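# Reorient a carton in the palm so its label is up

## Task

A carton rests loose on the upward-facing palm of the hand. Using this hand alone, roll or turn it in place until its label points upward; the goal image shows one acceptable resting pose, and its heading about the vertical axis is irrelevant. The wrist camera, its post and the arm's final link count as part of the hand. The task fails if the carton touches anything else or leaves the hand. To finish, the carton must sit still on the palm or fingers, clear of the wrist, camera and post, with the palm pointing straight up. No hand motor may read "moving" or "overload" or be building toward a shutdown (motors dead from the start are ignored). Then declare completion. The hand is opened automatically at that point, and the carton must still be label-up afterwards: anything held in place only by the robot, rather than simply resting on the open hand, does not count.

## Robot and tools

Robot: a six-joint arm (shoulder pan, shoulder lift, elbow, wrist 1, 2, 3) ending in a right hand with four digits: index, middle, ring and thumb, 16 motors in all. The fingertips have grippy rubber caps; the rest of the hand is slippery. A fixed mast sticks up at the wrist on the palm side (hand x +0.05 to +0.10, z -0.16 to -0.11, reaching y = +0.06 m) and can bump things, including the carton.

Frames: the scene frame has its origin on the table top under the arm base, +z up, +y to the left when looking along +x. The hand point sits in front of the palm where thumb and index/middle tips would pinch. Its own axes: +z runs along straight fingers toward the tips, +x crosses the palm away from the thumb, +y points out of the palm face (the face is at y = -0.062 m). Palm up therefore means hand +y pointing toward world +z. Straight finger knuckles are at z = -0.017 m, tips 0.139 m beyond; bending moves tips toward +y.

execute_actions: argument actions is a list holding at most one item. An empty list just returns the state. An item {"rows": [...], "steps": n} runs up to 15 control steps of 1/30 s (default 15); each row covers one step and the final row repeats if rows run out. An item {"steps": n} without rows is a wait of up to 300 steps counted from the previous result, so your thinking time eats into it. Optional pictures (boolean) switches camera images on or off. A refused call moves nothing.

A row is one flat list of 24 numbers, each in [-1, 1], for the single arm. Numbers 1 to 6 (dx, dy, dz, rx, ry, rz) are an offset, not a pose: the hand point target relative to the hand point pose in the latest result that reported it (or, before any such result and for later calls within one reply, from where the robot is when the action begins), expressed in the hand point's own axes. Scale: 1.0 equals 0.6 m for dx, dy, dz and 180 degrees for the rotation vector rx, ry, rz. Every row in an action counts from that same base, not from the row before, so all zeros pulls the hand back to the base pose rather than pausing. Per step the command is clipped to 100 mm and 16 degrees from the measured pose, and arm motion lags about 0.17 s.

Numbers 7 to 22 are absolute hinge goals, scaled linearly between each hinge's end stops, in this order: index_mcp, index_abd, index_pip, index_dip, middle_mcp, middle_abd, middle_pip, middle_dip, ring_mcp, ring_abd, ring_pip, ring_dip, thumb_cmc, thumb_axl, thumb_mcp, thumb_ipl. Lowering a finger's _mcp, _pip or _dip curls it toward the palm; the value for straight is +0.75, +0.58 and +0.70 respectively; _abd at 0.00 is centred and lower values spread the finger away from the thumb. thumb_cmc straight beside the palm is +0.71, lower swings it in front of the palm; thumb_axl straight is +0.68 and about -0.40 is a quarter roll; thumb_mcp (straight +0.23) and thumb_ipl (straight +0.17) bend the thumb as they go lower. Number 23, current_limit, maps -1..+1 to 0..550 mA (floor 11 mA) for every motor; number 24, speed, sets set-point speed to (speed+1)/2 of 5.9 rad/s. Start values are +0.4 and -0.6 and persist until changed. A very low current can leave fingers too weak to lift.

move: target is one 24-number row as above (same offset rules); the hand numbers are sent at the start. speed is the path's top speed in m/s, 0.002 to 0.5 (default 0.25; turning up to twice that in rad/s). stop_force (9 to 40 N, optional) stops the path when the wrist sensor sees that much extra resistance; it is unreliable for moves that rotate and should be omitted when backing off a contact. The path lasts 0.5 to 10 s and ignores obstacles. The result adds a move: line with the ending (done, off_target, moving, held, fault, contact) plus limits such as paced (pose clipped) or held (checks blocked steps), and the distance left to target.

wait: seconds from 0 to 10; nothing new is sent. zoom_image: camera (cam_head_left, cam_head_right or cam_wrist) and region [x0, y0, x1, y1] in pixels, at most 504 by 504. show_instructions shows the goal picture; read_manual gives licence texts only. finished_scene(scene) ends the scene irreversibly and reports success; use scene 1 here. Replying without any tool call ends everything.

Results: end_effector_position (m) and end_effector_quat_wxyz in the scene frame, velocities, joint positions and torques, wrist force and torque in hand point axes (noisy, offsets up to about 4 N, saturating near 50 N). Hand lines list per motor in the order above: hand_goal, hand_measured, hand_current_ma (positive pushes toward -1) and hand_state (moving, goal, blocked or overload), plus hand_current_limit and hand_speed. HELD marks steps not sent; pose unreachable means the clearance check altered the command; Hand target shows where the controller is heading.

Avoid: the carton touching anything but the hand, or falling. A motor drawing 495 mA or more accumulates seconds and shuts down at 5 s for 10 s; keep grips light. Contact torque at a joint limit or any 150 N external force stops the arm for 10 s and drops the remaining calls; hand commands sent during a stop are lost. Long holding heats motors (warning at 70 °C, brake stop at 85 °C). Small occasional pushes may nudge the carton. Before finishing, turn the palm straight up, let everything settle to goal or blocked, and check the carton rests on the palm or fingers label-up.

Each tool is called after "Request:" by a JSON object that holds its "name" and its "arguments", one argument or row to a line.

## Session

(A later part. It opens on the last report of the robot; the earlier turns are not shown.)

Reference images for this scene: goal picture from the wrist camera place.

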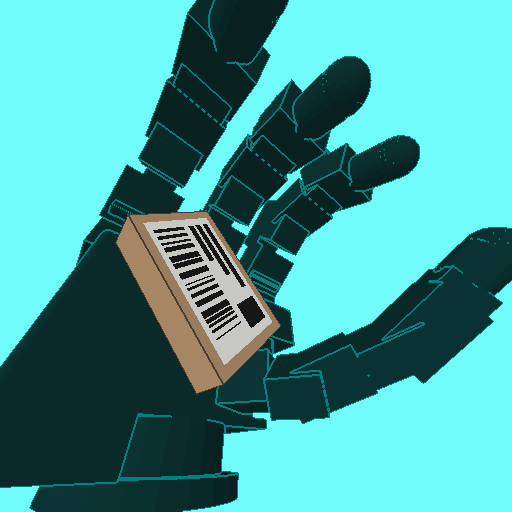

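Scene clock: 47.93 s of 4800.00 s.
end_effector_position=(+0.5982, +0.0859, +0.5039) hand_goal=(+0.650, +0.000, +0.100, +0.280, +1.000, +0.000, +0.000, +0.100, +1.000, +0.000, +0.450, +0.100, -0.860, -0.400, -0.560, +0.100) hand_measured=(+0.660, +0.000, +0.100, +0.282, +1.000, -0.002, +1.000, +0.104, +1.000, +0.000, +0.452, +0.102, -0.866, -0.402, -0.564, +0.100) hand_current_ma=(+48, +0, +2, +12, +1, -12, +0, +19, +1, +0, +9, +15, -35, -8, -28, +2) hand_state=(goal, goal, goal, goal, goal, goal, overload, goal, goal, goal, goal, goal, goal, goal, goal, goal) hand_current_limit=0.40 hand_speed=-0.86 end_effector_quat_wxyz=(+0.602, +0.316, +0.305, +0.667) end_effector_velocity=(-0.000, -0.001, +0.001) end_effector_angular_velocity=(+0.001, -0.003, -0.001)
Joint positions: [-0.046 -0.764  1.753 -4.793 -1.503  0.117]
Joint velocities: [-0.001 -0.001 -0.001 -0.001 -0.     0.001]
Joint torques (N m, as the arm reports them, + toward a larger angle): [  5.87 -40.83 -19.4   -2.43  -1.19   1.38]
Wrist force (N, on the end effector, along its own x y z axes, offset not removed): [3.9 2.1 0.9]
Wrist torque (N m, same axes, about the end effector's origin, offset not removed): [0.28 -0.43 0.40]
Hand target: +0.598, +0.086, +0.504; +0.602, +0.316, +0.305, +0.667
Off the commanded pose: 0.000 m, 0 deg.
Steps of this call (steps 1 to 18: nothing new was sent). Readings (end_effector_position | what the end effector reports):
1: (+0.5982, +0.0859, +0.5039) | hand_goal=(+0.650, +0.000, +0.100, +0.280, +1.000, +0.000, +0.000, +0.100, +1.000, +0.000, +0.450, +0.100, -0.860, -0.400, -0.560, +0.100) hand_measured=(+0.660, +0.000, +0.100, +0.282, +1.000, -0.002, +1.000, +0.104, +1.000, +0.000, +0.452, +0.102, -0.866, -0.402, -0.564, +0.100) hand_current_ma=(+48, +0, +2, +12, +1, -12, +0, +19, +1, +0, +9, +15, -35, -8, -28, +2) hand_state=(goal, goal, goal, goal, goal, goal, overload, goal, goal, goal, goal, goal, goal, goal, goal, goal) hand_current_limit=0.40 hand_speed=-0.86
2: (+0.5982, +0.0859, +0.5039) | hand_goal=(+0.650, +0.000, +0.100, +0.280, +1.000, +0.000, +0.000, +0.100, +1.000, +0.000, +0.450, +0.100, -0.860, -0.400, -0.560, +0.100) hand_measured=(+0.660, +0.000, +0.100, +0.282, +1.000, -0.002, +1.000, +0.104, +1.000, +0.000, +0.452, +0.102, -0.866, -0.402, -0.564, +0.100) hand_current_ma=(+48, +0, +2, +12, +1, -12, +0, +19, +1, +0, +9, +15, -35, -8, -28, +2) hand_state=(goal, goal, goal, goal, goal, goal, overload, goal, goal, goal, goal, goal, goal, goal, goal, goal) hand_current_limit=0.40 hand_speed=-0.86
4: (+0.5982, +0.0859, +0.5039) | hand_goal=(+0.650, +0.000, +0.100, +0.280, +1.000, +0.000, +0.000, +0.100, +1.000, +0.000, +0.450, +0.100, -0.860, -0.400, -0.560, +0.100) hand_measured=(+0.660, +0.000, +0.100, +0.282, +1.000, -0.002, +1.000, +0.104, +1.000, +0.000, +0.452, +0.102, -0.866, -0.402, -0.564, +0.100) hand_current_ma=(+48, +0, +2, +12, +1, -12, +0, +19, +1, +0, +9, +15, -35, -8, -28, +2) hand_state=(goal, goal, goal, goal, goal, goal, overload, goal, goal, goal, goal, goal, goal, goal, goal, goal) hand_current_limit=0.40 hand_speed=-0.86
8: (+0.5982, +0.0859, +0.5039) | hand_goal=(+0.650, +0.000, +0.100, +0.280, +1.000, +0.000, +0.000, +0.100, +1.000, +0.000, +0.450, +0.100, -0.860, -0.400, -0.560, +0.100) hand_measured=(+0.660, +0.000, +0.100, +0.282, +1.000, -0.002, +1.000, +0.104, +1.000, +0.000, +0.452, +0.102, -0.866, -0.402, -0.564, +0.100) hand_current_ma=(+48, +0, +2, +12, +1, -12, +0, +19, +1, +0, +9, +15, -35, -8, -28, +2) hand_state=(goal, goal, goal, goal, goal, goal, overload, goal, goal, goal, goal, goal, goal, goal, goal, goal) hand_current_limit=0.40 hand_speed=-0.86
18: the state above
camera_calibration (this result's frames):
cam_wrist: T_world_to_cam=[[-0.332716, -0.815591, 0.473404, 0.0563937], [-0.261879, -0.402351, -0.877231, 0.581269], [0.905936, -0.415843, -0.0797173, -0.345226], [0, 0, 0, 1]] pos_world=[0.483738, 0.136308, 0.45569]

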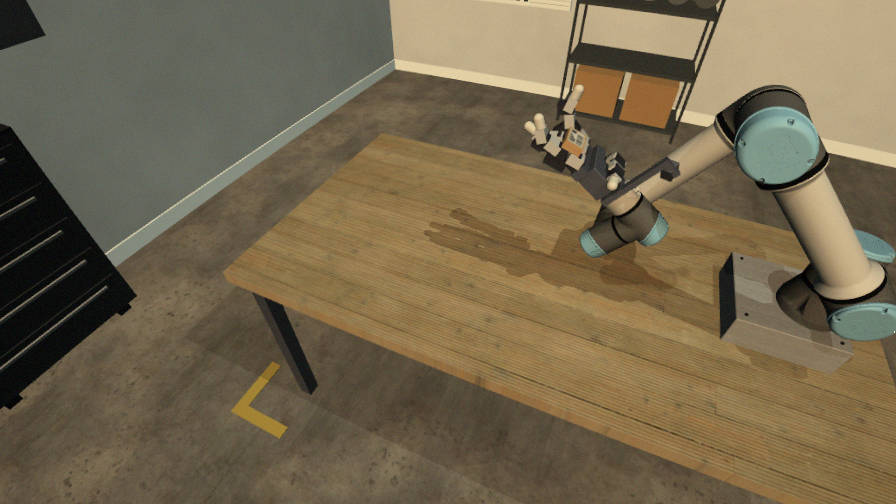

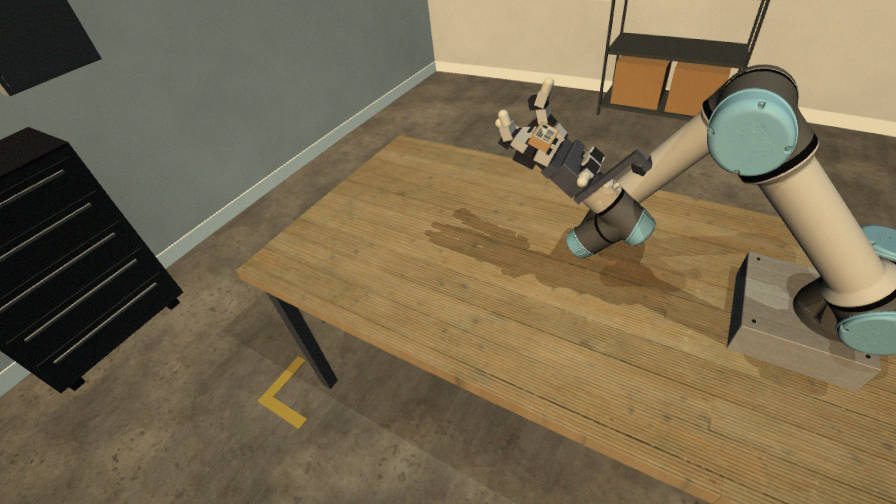

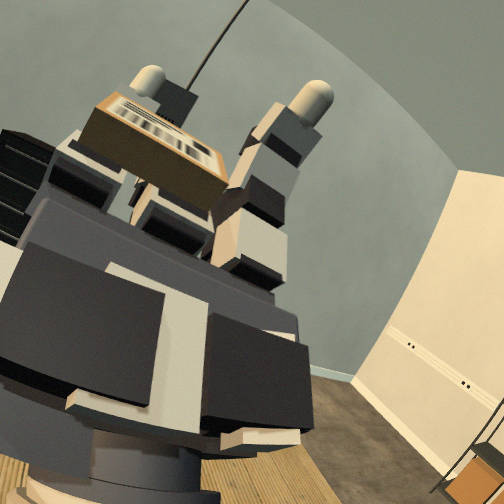

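Request:
{"name": "move", "arguments": {
  "target": [0,0,0,0,0,0,1.0,0,0.1,0.28,1.0,0,0,0.1,1.0,0,-0.3,0.0,-0.86,-0.4,-0.56,0.1,0.4,-0.8],
  "speed": 0.08
}}

Scene clock: 50.50 s of 4800.00 s.
end_effector_position=(+0.5982, +0.0859, +0.5039) hand_goal=(+1.000, +0.000, +0.100, +0.280, +1.000, +0.000, +0.000, +0.100, +1.000, +0.000, -0.300, +0.000, -0.860, -0.400, -0.560, +0.100) hand_measured=(+1.000, +0.000, +0.100, +0.282, +1.000, -0.002, +1.000, +0.104, +1.000, +0.000, -0.296, +0.002, -0.866, -0.402, -0.564, +0.100) hand_current_ma=(+1, +0, +3, +12, +1, -12, +0, +19, +1, +0, +18, +12, -35, -9, -28, +2) hand_state=(goal, goal, goal, goal, goal, goal, overload, goal, goal, goal, goal, goal, goal, goal, goal, goal) hand_current_limit=0.40 hand_speed=-0.80 end_effector_quat_wxyz=(+0.602, +0.316, +0.305, +0.667) end_effector_velocity=(-0.000, +0.000, +0.000) end_effector_angular_velocity=(+0.000, -0.001, +0.000)
Joint positions: [-0.046 -0.764  1.753 -4.793 -1.503  0.117]
Joint velocities: [ 0.     0.    -0.    -0.001  0.     0.   ]
Joint torques (N m, as the arm reports them, + toward a larger angle): [  5.99 -42.58 -15.5   -1.82  -1.22   1.56]
Wrist force (N, on the end effector, along its own x y z axes, offset not removed): [-1.3 -0.6 -0.4]
Wrist torque (N m, same axes, about the end effector's origin, offset not removed): [0.01 0.22 -0.05]
Hand target: +0.598, +0.086, +0.504; +0.602, +0.316, +0.305, +0.667
Off the commanded pose: 0.000 m, 0 deg.
move: done
camera_calibration (this result's frames):
cam_wrist: T_world_to_cam=[[-0.332719, -0.815591, 0.473401, 0.056397], [-0.261873, -0.40235, -0.877233, 0.581267], [0.905936, -0.415843, -0.0797121, -0.345229], [0, 0, 0, 1]] pos_world=[0.483738, 0.136308, 0.455689]

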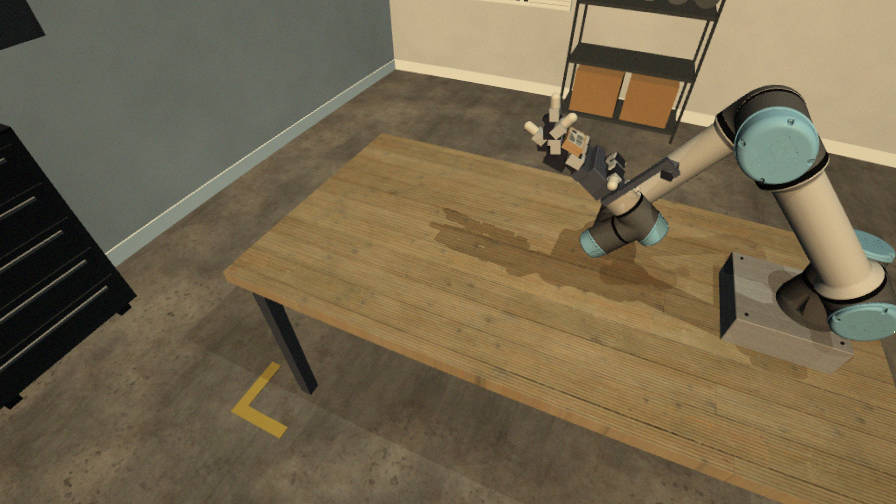

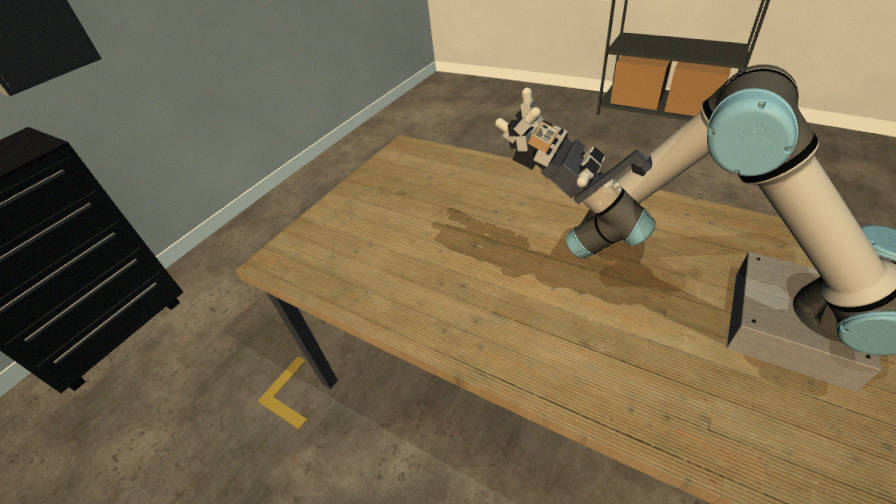

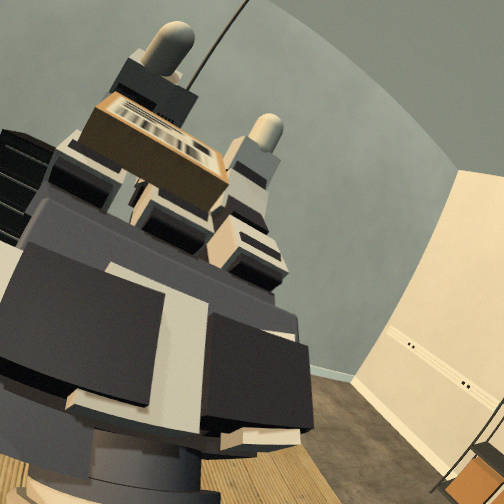

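Request:
{"name": "move", "arguments": {
  "target": [0,0,0,0,0,0,1.0,0,0.1,0.28,1.0,0,0,0.1,1.0,0,-0.9,0.0,-0.86,-0.4,-0.56,0.1,0.4,-0.8],
  "speed": 0.08
}}

Scene clock: 53.03 s of 4800.00 s.
end_effector_position=(+0.5982, +0.0859, +0.5039) hand_goal=(+1.000, +0.000, +0.100, +0.280, +1.000, +0.000, +0.000, +0.100, +1.000, +0.000, -0.900, +0.000, -0.860, -0.400, -0.560, +0.100) hand_measured=(+1.000, +0.000, +0.100, +0.282, +1.000, -0.002, +1.000, +0.104, +1.000, +0.000, -0.674, +0.008, -0.866, -0.402, -0.564, +0.100) hand_current_ma=(+1, +0, +3, +12, +1, -12, +0, +19, +1, +0, +385, +43, -35, -9, -28, +2) hand_state=(goal, goal, goal, goal, goal, goal, overload, goal, goal, goal, blocked, goal, goal, goal, goal, goal) hand_current_limit=0.40 hand_speed=-0.80 end_effector_quat_wxyz=(+0.602, +0.316, +0.305, +0.667) end_effector_velocity=(+0.000, -0.000, +0.000) end_effector_angular_velocity=(+0.002, -0.001, +0.001)
Joint positions: [-0.046 -0.764  1.753 -4.793 -1.503  0.117]
Joint velocities: [-0.    -0.    -0.001 -0.     0.     0.002]
Joint torques (N m, as the arm reports them, + toward a larger angle): [  5.79 -44.32 -12.97  -1.65  -1.07   1.18]
Wrist force (N, on the end effector, along its own x y z axes, offset not removed): [0.6 -2.0 0.0]
Wrist torque (N m, same axes, about the end effector's origin, offset not removed): [-0.44 -0.10 0.08]
Hand target: +0.598, +0.086, +0.504; +0.602, +0.316, +0.305, +0.667
Off the commanded pose: 0.000 m, 0 deg.
move: done
camera_calibration (this result's frames):
cam_wrist: T_world_to_cam=[[-0.332719, -0.815591, 0.473401, 0.056397], [-0.261873, -0.40235, -0.877233, 0.581267], [0.905936, -0.415843, -0.079712, -0.345229], [0, 0, 0, 1]] pos_world=[0.483738, 0.136308, 0.455689]

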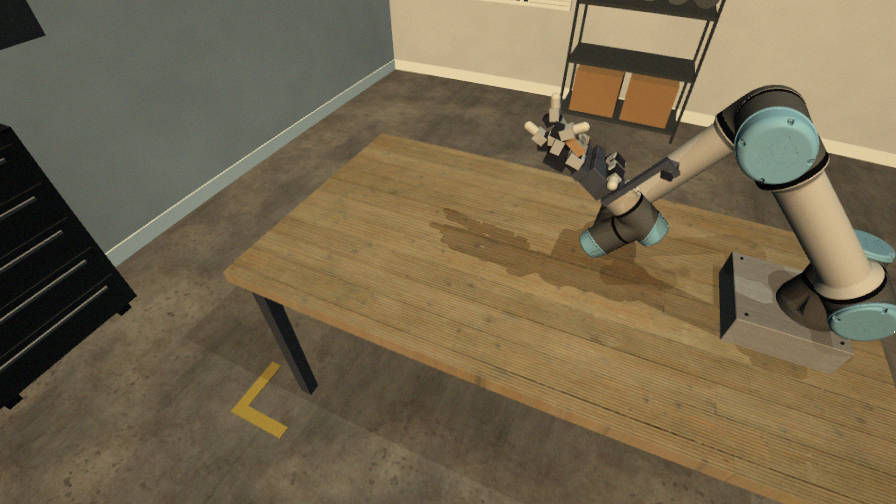

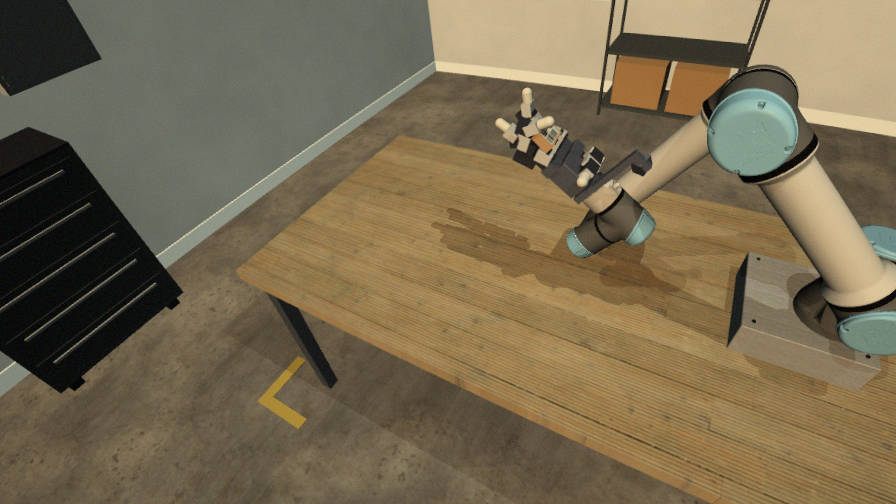

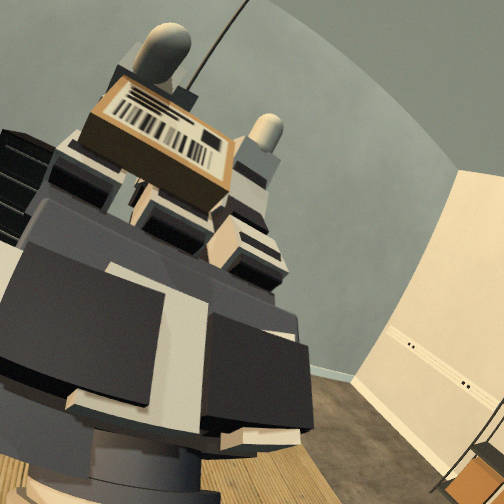

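Request:
{"name": "move", "arguments": {
  "target": [0,0,0,0,0,0,1.0,0,0.1,0.28,1.0,0,0,0.1,1.0,0,-0.2,0.0,-0.86,-0.4,-0.56,0.1,0.4,-0.8],
  "speed": 0.08
}}

Request:
{"name": "zoom_image", "arguments": {
  "camera": "cam_wrist",
  "region": [30,60,290,300]
}}

Request:
{"name": "zoom_image", "arguments": {
  "camera": "cam_head_left",
  "region": [510,80,650,210]
}}

Scene clock: 56.57 s of 4800.00 s.
end_effector_position=(+0.5982, +0.0859, +0.5039) hand_goal=(+1.000, +0.000, +0.100, +0.280, +1.000, +0.000, +0.000, +0.100, +1.000, +0.000, -0.200, +0.000, -0.860, -0.400, -0.560, +0.100) hand_measured=(+1.000, +0.000, +0.100, +0.282, +1.000, -0.002, +1.000, +0.104, +1.000, +0.000, -0.202, +0.002, -0.866, -0.402, -0.564, +0.100) hand_current_ma=(+1, +0, +3, +12, +1, -12, +0, +19, +1, +0, -10, +11, -35, -9, -28, +2) hand_state=(goal, goal, goal, goal, goal, goal, overload, goal, goal, goal, goal, goal, goal, goal, goal, goal) hand_current_limit=0.40 hand_speed=-0.80 end_effector_quat_wxyz=(+0.602, +0.316, +0.305, +0.667) end_effector_velocity=(+0.000, -0.000, -0.000) end_effector_angular_velocity=(-0.001, +0.001, -0.001)
Joint positions: [-0.046 -0.764  1.753 -4.793 -1.503  0.117]
Joint velocities: [-0.    -0.     0.     0.001 -0.    -0.001]
Joint torques (N m, as the arm reports them, + toward a larger angle): [  5.09 -44.33 -13.77  -1.66  -1.16   1.28]
Wrist force (N, on the end effector, along its own x y z axes, offset not removed): [1.1 0.2 -0.8]
Wrist torque (N m, same axes, about the end effector's origin, offset not removed): [0.06 -0.04 0.30]
Hand target: +0.598, +0.086, +0.504; +0.602, +0.316, +0.305, +0.667
Off the commanded pose: 0.000 m, 0 deg.
move: done
camera_calibration (this result's frames):
cam_wrist: T_world_to_cam=[[-0.332719, -0.815591, 0.473401, 0.0563969], [-0.261873, -0.40235, -0.877233, 0.581267], [0.905936, -0.415843, -0.0797122, -0.345229], [0, 0, 0, 1]] pos_world=[0.483738, 0.136308, 0.455689]

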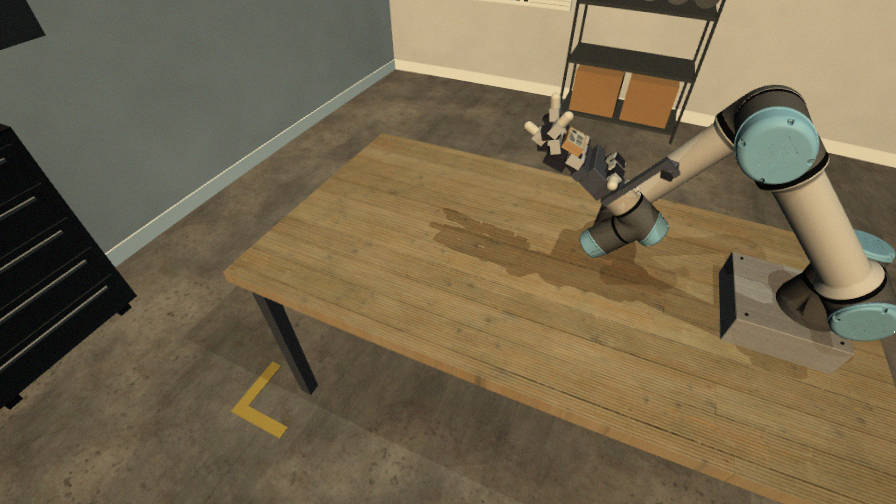

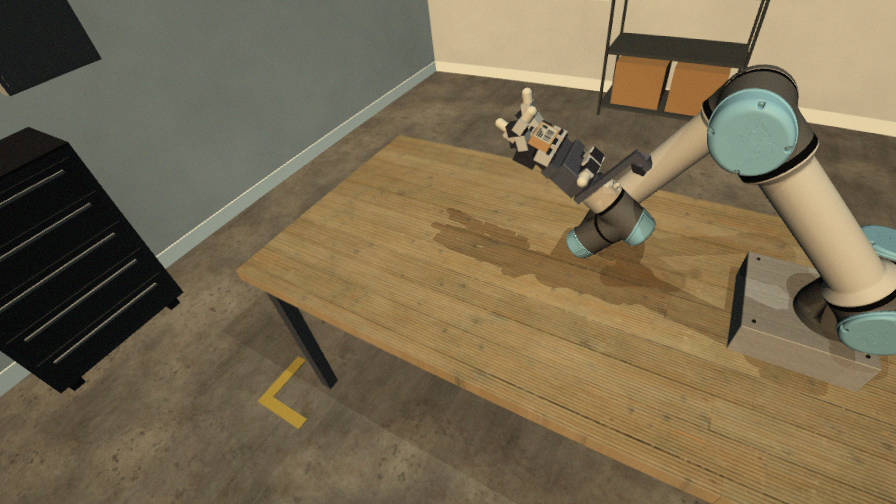

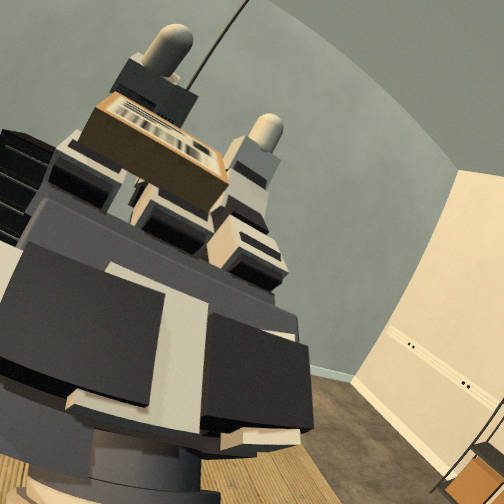

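Region (30, 60, 290, 300) of cam_wrist's 504x504 image, scaled by 1.938, with more detail than that image has; it fills the top 465 rows of this view, and the rest is white.

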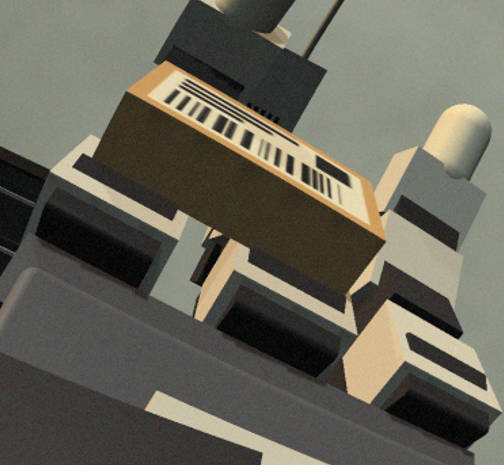

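Region (510, 80, 650, 210) of cam_head_left's 896x504 image, scaled by 3.600, with more detail than that image has; it fills the top 468 rows of this view, and the rest is white.

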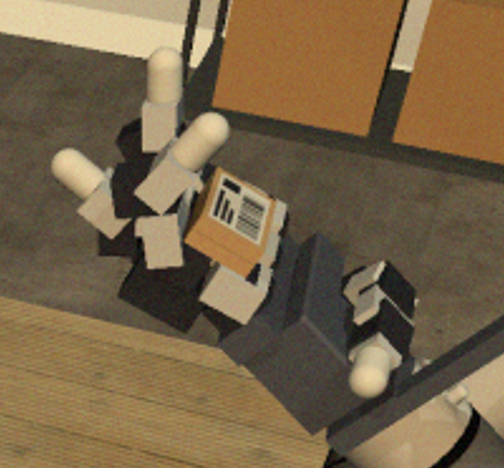

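Request:
{"name": "move", "arguments": {
  "target": [0,0,0,0.09,0,0,0.9,0,0.1,0.28,1.0,0,0,0.1,1.0,0,-0.2,0.0,-0.86,-0.4,-0.56,0.1,0.4,-0.8],
  "speed": 0.15
}}

Request:
{"name": "zoom_image", "arguments": {
  "camera": "cam_wrist",
  "region": [30,60,290,300]
}}

Scene clock: 60.03 s of 4800.00 s.
end_effector_position=(+0.5983, +0.0859, +0.5040) hand_goal=(+0.900, +0.000, +0.100, +0.280, +1.000, +0.000, +0.000, +0.100, +1.000, +0.000, -0.200, +0.000, -0.860, -0.400, -0.560, +0.100) hand_measured=(+0.926, +0.000, +0.100, +0.282, +1.000, -0.002, +1.000, +0.104, +1.000, +0.000, -0.202, +0.002, -0.866, -0.402, -0.564, +0.100) hand_current_ma=(+138, +0, +3, +12, +1, -12, +0, +19, +1, +0, -6, +11, -35, -9, -28, +2) hand_state=(blocked, goal, goal, goal, goal, goal, overload, goal, goal, goal, goal, goal, goal, goal, goal, goal) hand_current_limit=0.40 hand_speed=-0.80 end_effector_quat_wxyz=(+0.551, +0.398, +0.396, +0.617) end_effector_velocity=(+0.000, -0.001, +0.001) end_effector_angular_velocity=(-0.000, +0.007, -0.000)
Joint positions: [-0.068 -0.929  1.997 -4.591 -1.453  0.102]
Joint velocities: [-0.001 -0.006  0.005  0.007  0.001 -0.   ]
Joint torques (N m, as the arm reports them, + toward a larger angle): [ -6.14 -51.14  -3.33   1.11   1.08  -1.69]
Wrist force (N, on the end effector, along its own x y z axes, offset not removed): [0.7 0.1 -0.5]
Wrist torque (N m, same axes, about the end effector's origin, offset not removed): [0.04 -0.12 0.07]
Hand target: +0.598, +0.086, +0.504; +0.551, +0.398, +0.396, +0.617
Off the commanded pose: 0.000 m, 0 deg.
move: done
camera_calibration (this result's frames):
cam_wrist: T_world_to_cam=[[-0.173877, -0.808511, 0.562207, -0.0840338], [-0.487448, -0.425395, -0.762518, 0.660518], [0.855664, -0.406631, -0.320141, -0.194817], [0, 0, 0, 1]] pos_world=[0.474054, 0.13382, 0.488532]

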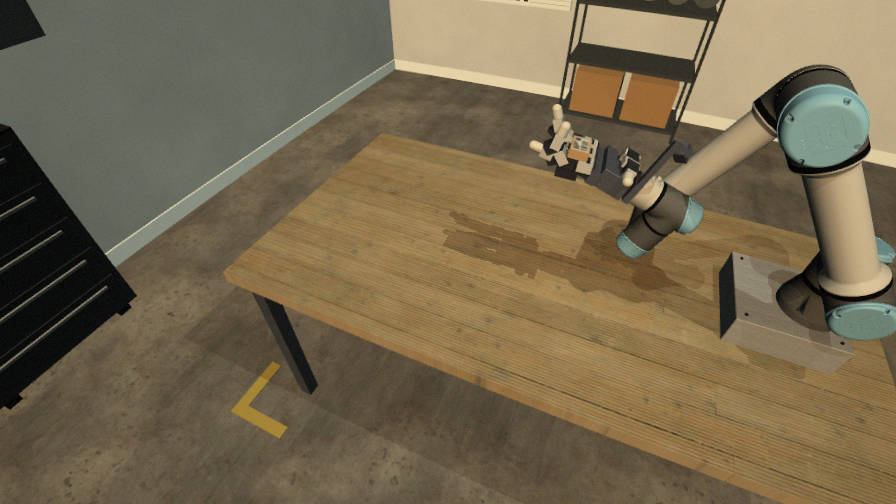

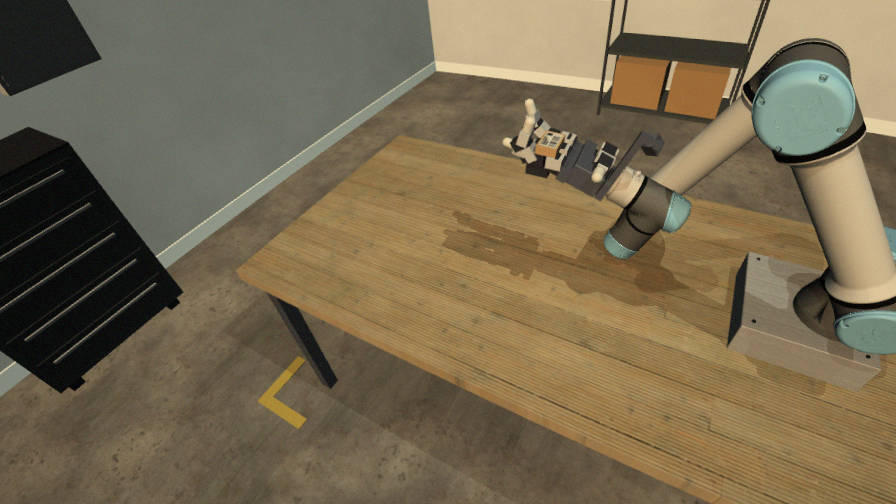

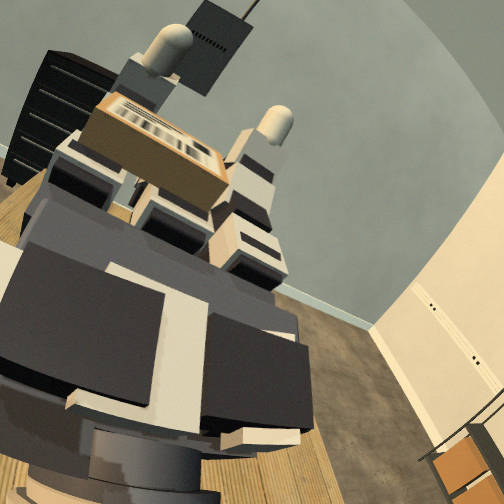

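Region (30, 60, 290, 300) of cam_wrist's 504x504 image, scaled by 1.938, with more detail than that image has; it fills the top 465 rows of this view, and the rest is white.

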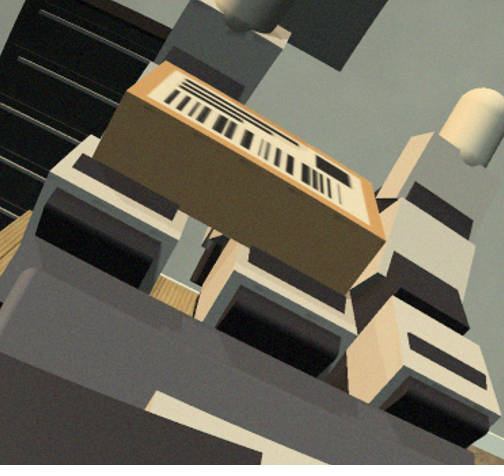

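Request:
{"name": "move", "arguments": {
  "target": [0,0,0,0.065,0,0,0.76,0,0.1,0.28,0.76,0,0,0.1,0.76,0,-0.2,0.0,-0.86,-0.4,-0.56,0.1,0.4,-0.93],
  "speed": 0.12
}}

Request:
{"name": "zoom_image", "arguments": {
  "camera": "cam_wrist",
  "region": [30,60,290,300]
}}

Scene clock: 63.20 s of 4800.00 s.
end_effector_position=(+0.5984, +0.0859, +0.5042) hand_goal=(+0.760, +0.000, +0.100, +0.280, +0.760, +0.000, +0.000, +0.100, +0.760, +0.000, -0.200, +0.000, -0.860, -0.400, -0.560, +0.100) hand_measured=(+0.788, +0.000, +0.100, +0.282, +0.788, -0.002, +1.000, +0.104, +0.784, +0.000, -0.202, +0.002, -0.866, -0.402, -0.564, +0.100) hand_current_ma=(+151, +0, +3, +12, +152, -12, +0, +19, +145, +0, -6, +11, -35, -9, -28, +2) hand_state=(blocked, goal, goal, goal, blocked, goal, overload, goal, blocked, goal, goal, goal, goal, goal, goal, goal) hand_current_limit=0.40 hand_speed=-0.93 end_effector_quat_wxyz=(+0.508, +0.452, +0.457, +0.574) end_effector_velocity=(+0.000, -0.000, +0.001) end_effector_angular_velocity=(-0.000, -0.001, -0.001)
Joint positions: [-0.084 -1.076  2.138 -4.381 -1.419  0.079]
Joint velocities: [-0.001 -0.    -0.001  0.     0.    -0.   ]
Joint torques (N m, as the arm reports them, + toward a larger angle): [ -6.95 -44.49  -3.91   0.43   1.3   -1.56]
Wrist force (N, on the end effector, along its own x y z axes, offset not removed): [1.7 0.7 -1.0]
Wrist torque (N m, same axes, about the end effector's origin, offset not removed): [0.23 -0.32 0.23]
Hand target: +0.598, +0.086, +0.504; +0.508, +0.452, +0.457, +0.574
Off the commanded pose: 0.000 m, 0 deg.
move: done
camera_calibration (this result's frames):
cam_wrist: T_world_to_cam=[[-0.0467738, -0.800878, 0.596997, -0.17834], [-0.625985, -0.442239, -0.642314, 0.684389], [0.778431, -0.403755, -0.480653, -0.0679526], [0, 0, 0, 1]] pos_world=[0.472973, 0.132399, 0.513399]

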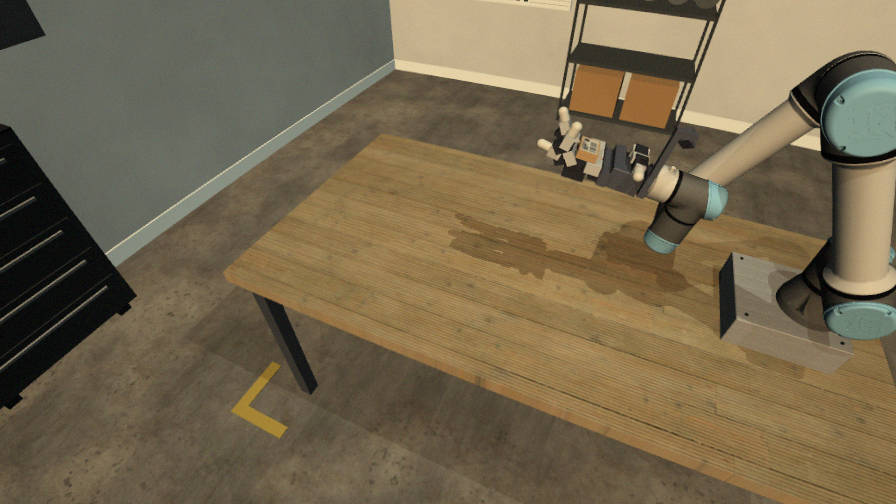

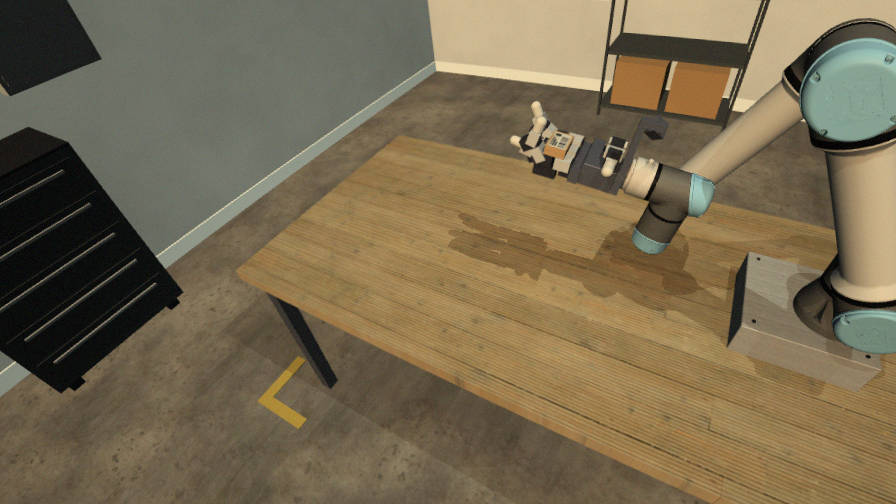

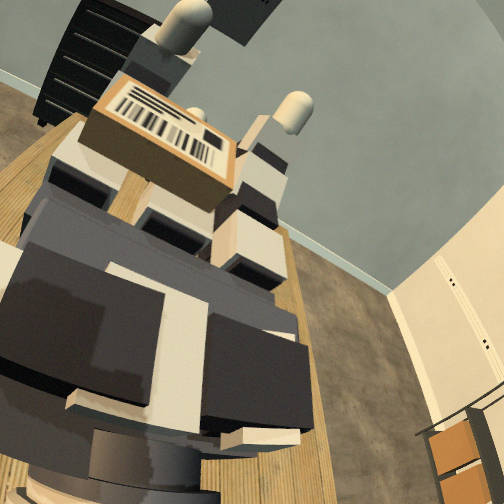

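Region (30, 60, 290, 300) of cam_wrist's 504x504 image, scaled by 1.938, with more detail than that image has; it fills the top 465 rows of this view, and the rest is white.

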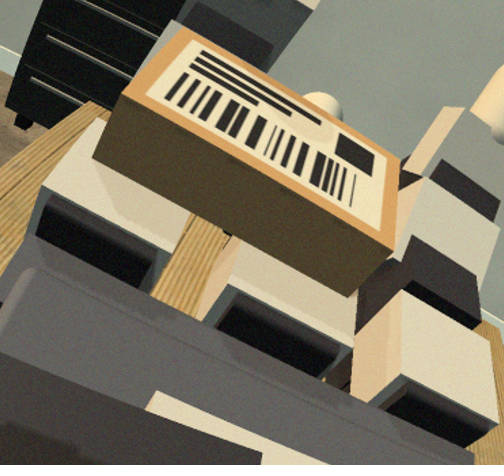

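Request:
{"name": "move", "arguments": {
  "target": [0,0,0,0,0,0,0.76,0,0.1,0.28,0.76,0,0,0.1,0.76,0,-0.9,0.3,-0.86,-0.4,-0.56,0.1,0.4,-0.8],
  "speed": 0.12
}}

Scene clock: 65.93 s of 4800.00 s.
end_effector_position=(+0.5984, +0.0859, +0.5042) hand_goal=(+0.760, +0.000, +0.100, +0.280, +0.760, +0.000, +0.000, +0.100, +0.760, +0.000, -0.900, +0.300, -0.860, -0.400, -0.560, +0.100) hand_measured=(+0.788, +0.000, +0.100, +0.282, +0.786, -0.002, +1.000, +0.104, +0.780, +0.000, -0.898, +0.296, -0.866, -0.402, -0.564, +0.100) hand_current_ma=(+151, +0, +3, +12, +143, -12, +0, +19, +119, +0, +10, -17, -35, -9, -28, +2) hand_state=(blocked, goal, goal, goal, blocked, goal, overload, goal, blocked, goal, goal, goal, goal, goal, goal, goal) hand_current_limit=0.40 hand_speed=-0.80 end_effector_quat_wxyz=(+0.508, +0.452, +0.457, +0.574) end_effector_velocity=(+0.000, +0.000, +0.000) end_effector_angular_velocity=(-0.001, -0.001, -0.000)
Joint positions: [-0.084 -1.076  2.138 -4.381 -1.419  0.079]
Joint velocities: [ 0.     0.    -0.001 -0.     0.    -0.001]
Joint torques (N m, as the arm reports them, + toward a larger angle): [ -6.73 -44.12  -4.88   0.23   1.33  -1.51]
Wrist force (N, on the end effector, along its own x y z axes, offset not removed): [0.1 -2.3 1.9]
Wrist torque (N m, same axes, about the end effector's origin, offset not removed): [-0.50 0.00 -0.02]
Hand target: +0.598, +0.086, +0.504; +0.508, +0.452, +0.457, +0.574
Off the commanded pose: 0.000 m, 0 deg.
move: done
camera_calibration (this result's frames):
cam_wrist: T_world_to_cam=[[-0.0467734, -0.800878, 0.596998, -0.17834], [-0.625986, -0.442239, -0.642313, 0.68439], [0.77843, -0.403755, -0.480653, -0.0679519], [0, 0, 0, 1]] pos_world=[0.472972, 0.132399, 0.5134]

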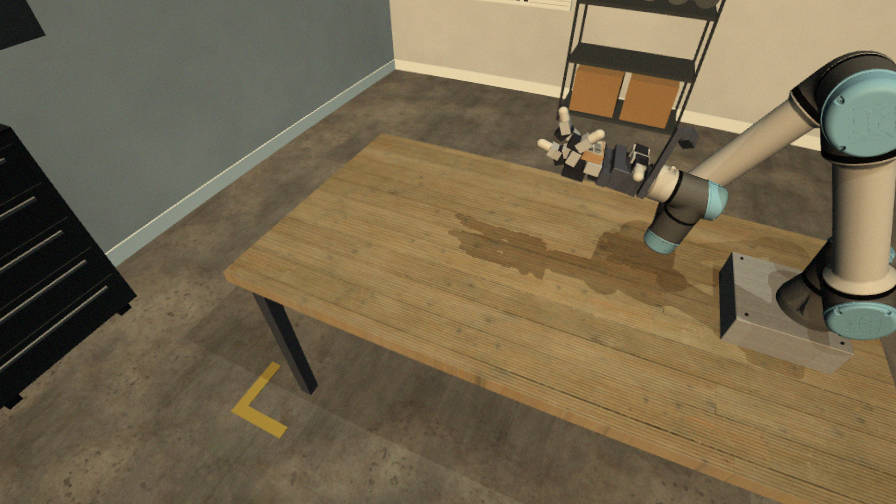

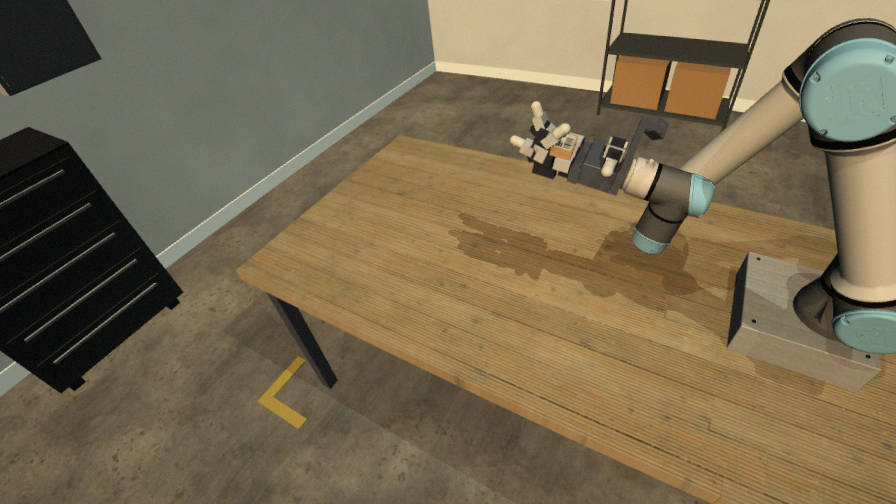

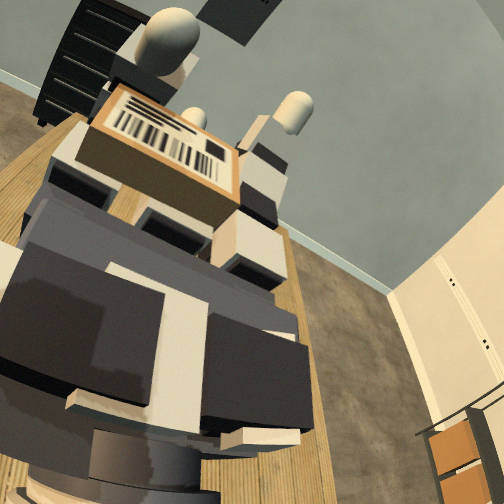

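Request:
{"name": "move", "arguments": {
  "target": [0,0,0,-0.145,0,0,1.0,0,0.1,0.28,1.0,0,0,0.1,1.0,0,-0.9,0.3,-0.86,-0.4,-0.56,0.1,0.4,-0.87],
  "speed": 0.12
}}

Scene clock: 68.97 s of 4800.00 s.
end_effector_position=(+0.5982, +0.0859, +0.5039) hand_goal=(+1.000, +0.000, +0.100, +0.280, +1.000, +0.000, +0.000, +0.100, +1.000, +0.000, -0.900, +0.300, -0.860, -0.400, -0.560, +0.100) hand_measured=(+1.000, +0.000, +0.100, +0.282, +1.000, -0.002, +1.000, +0.104, +1.000, +0.000, -0.898, +0.296, -0.866, -0.402, -0.564, +0.100) hand_current_ma=(+1, +0, +3, +12, +1, -11, +0, +18, +1, +0, +6, -17, -35, -98, -28, +2) hand_state=(goal, goal, goal, goal, goal, goal, overload, goal, goal, goal, goal, goal, goal, moving, goal, goal) hand_current_limit=0.40 hand_speed=-0.87 end_effector_quat_wxyz=(+0.597, +0.325, +0.316, +0.662) end_effector_velocity=(+0.000, +0.000, +0.000) end_effector_angular_velocity=(+0.000, -0.010, -0.001)
Joint positions: [-0.048 -0.781  1.782 -4.774 -1.497  0.116]
Joint velocities: [ 0.001  0.005 -0.01  -0.005 -0.002 -0.   ]
Joint torques (N m, as the arm reports them, + toward a larger angle): [  6.84 -39.06 -19.34  -2.53  -1.26   1.38]
Wrist force (N, on the end effector, along its own x y z axes, offset not removed): [1.9 -0.6 -1.0]
Wrist torque (N m, same axes, about the end effector's origin, offset not removed): [-0.18 -0.16 0.12]
Hand target: +0.598, +0.086, +0.504; +0.597, +0.325, +0.316, +0.662
Off the commanded pose: 0.000 m, 0 deg.
move: done
camera_calibration (this result's frames):
cam_wrist: T_world_to_cam=[[-0.316257, -0.815028, 0.4855, 0.0404095], [-0.288598, -0.404856, -0.867642, 0.592615], [0.903711, -0.414512, -0.107178, -0.330158], [0, 0, 0, 1]] pos_world=[0.482175, 0.136004, 0.459173]

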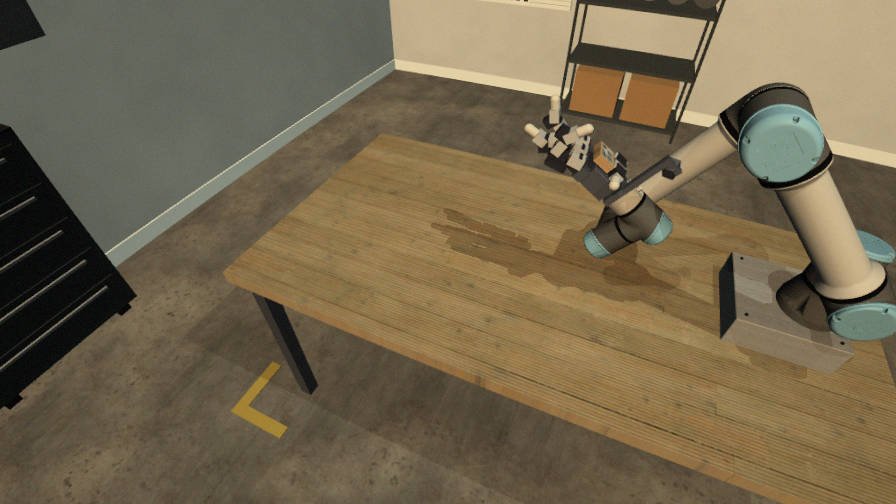

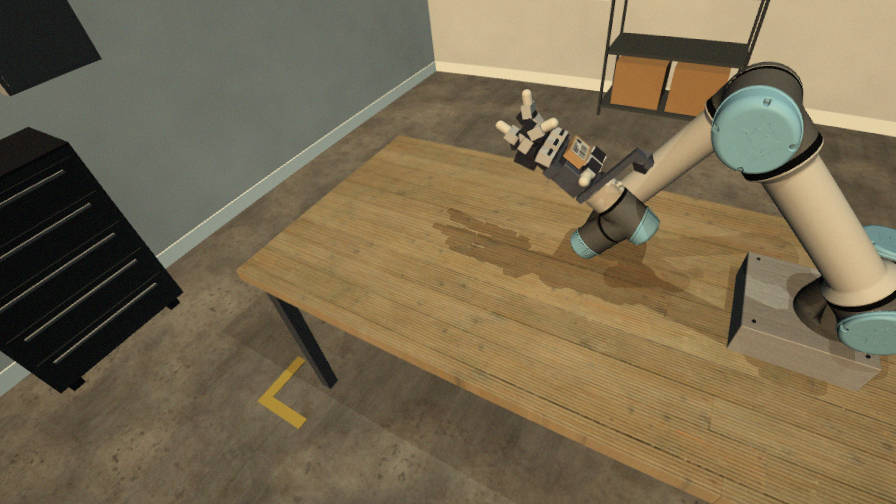

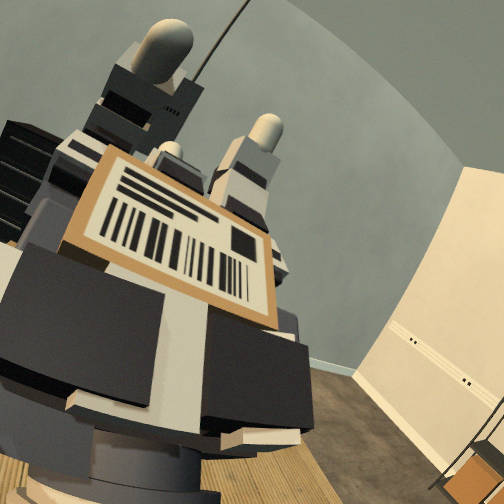

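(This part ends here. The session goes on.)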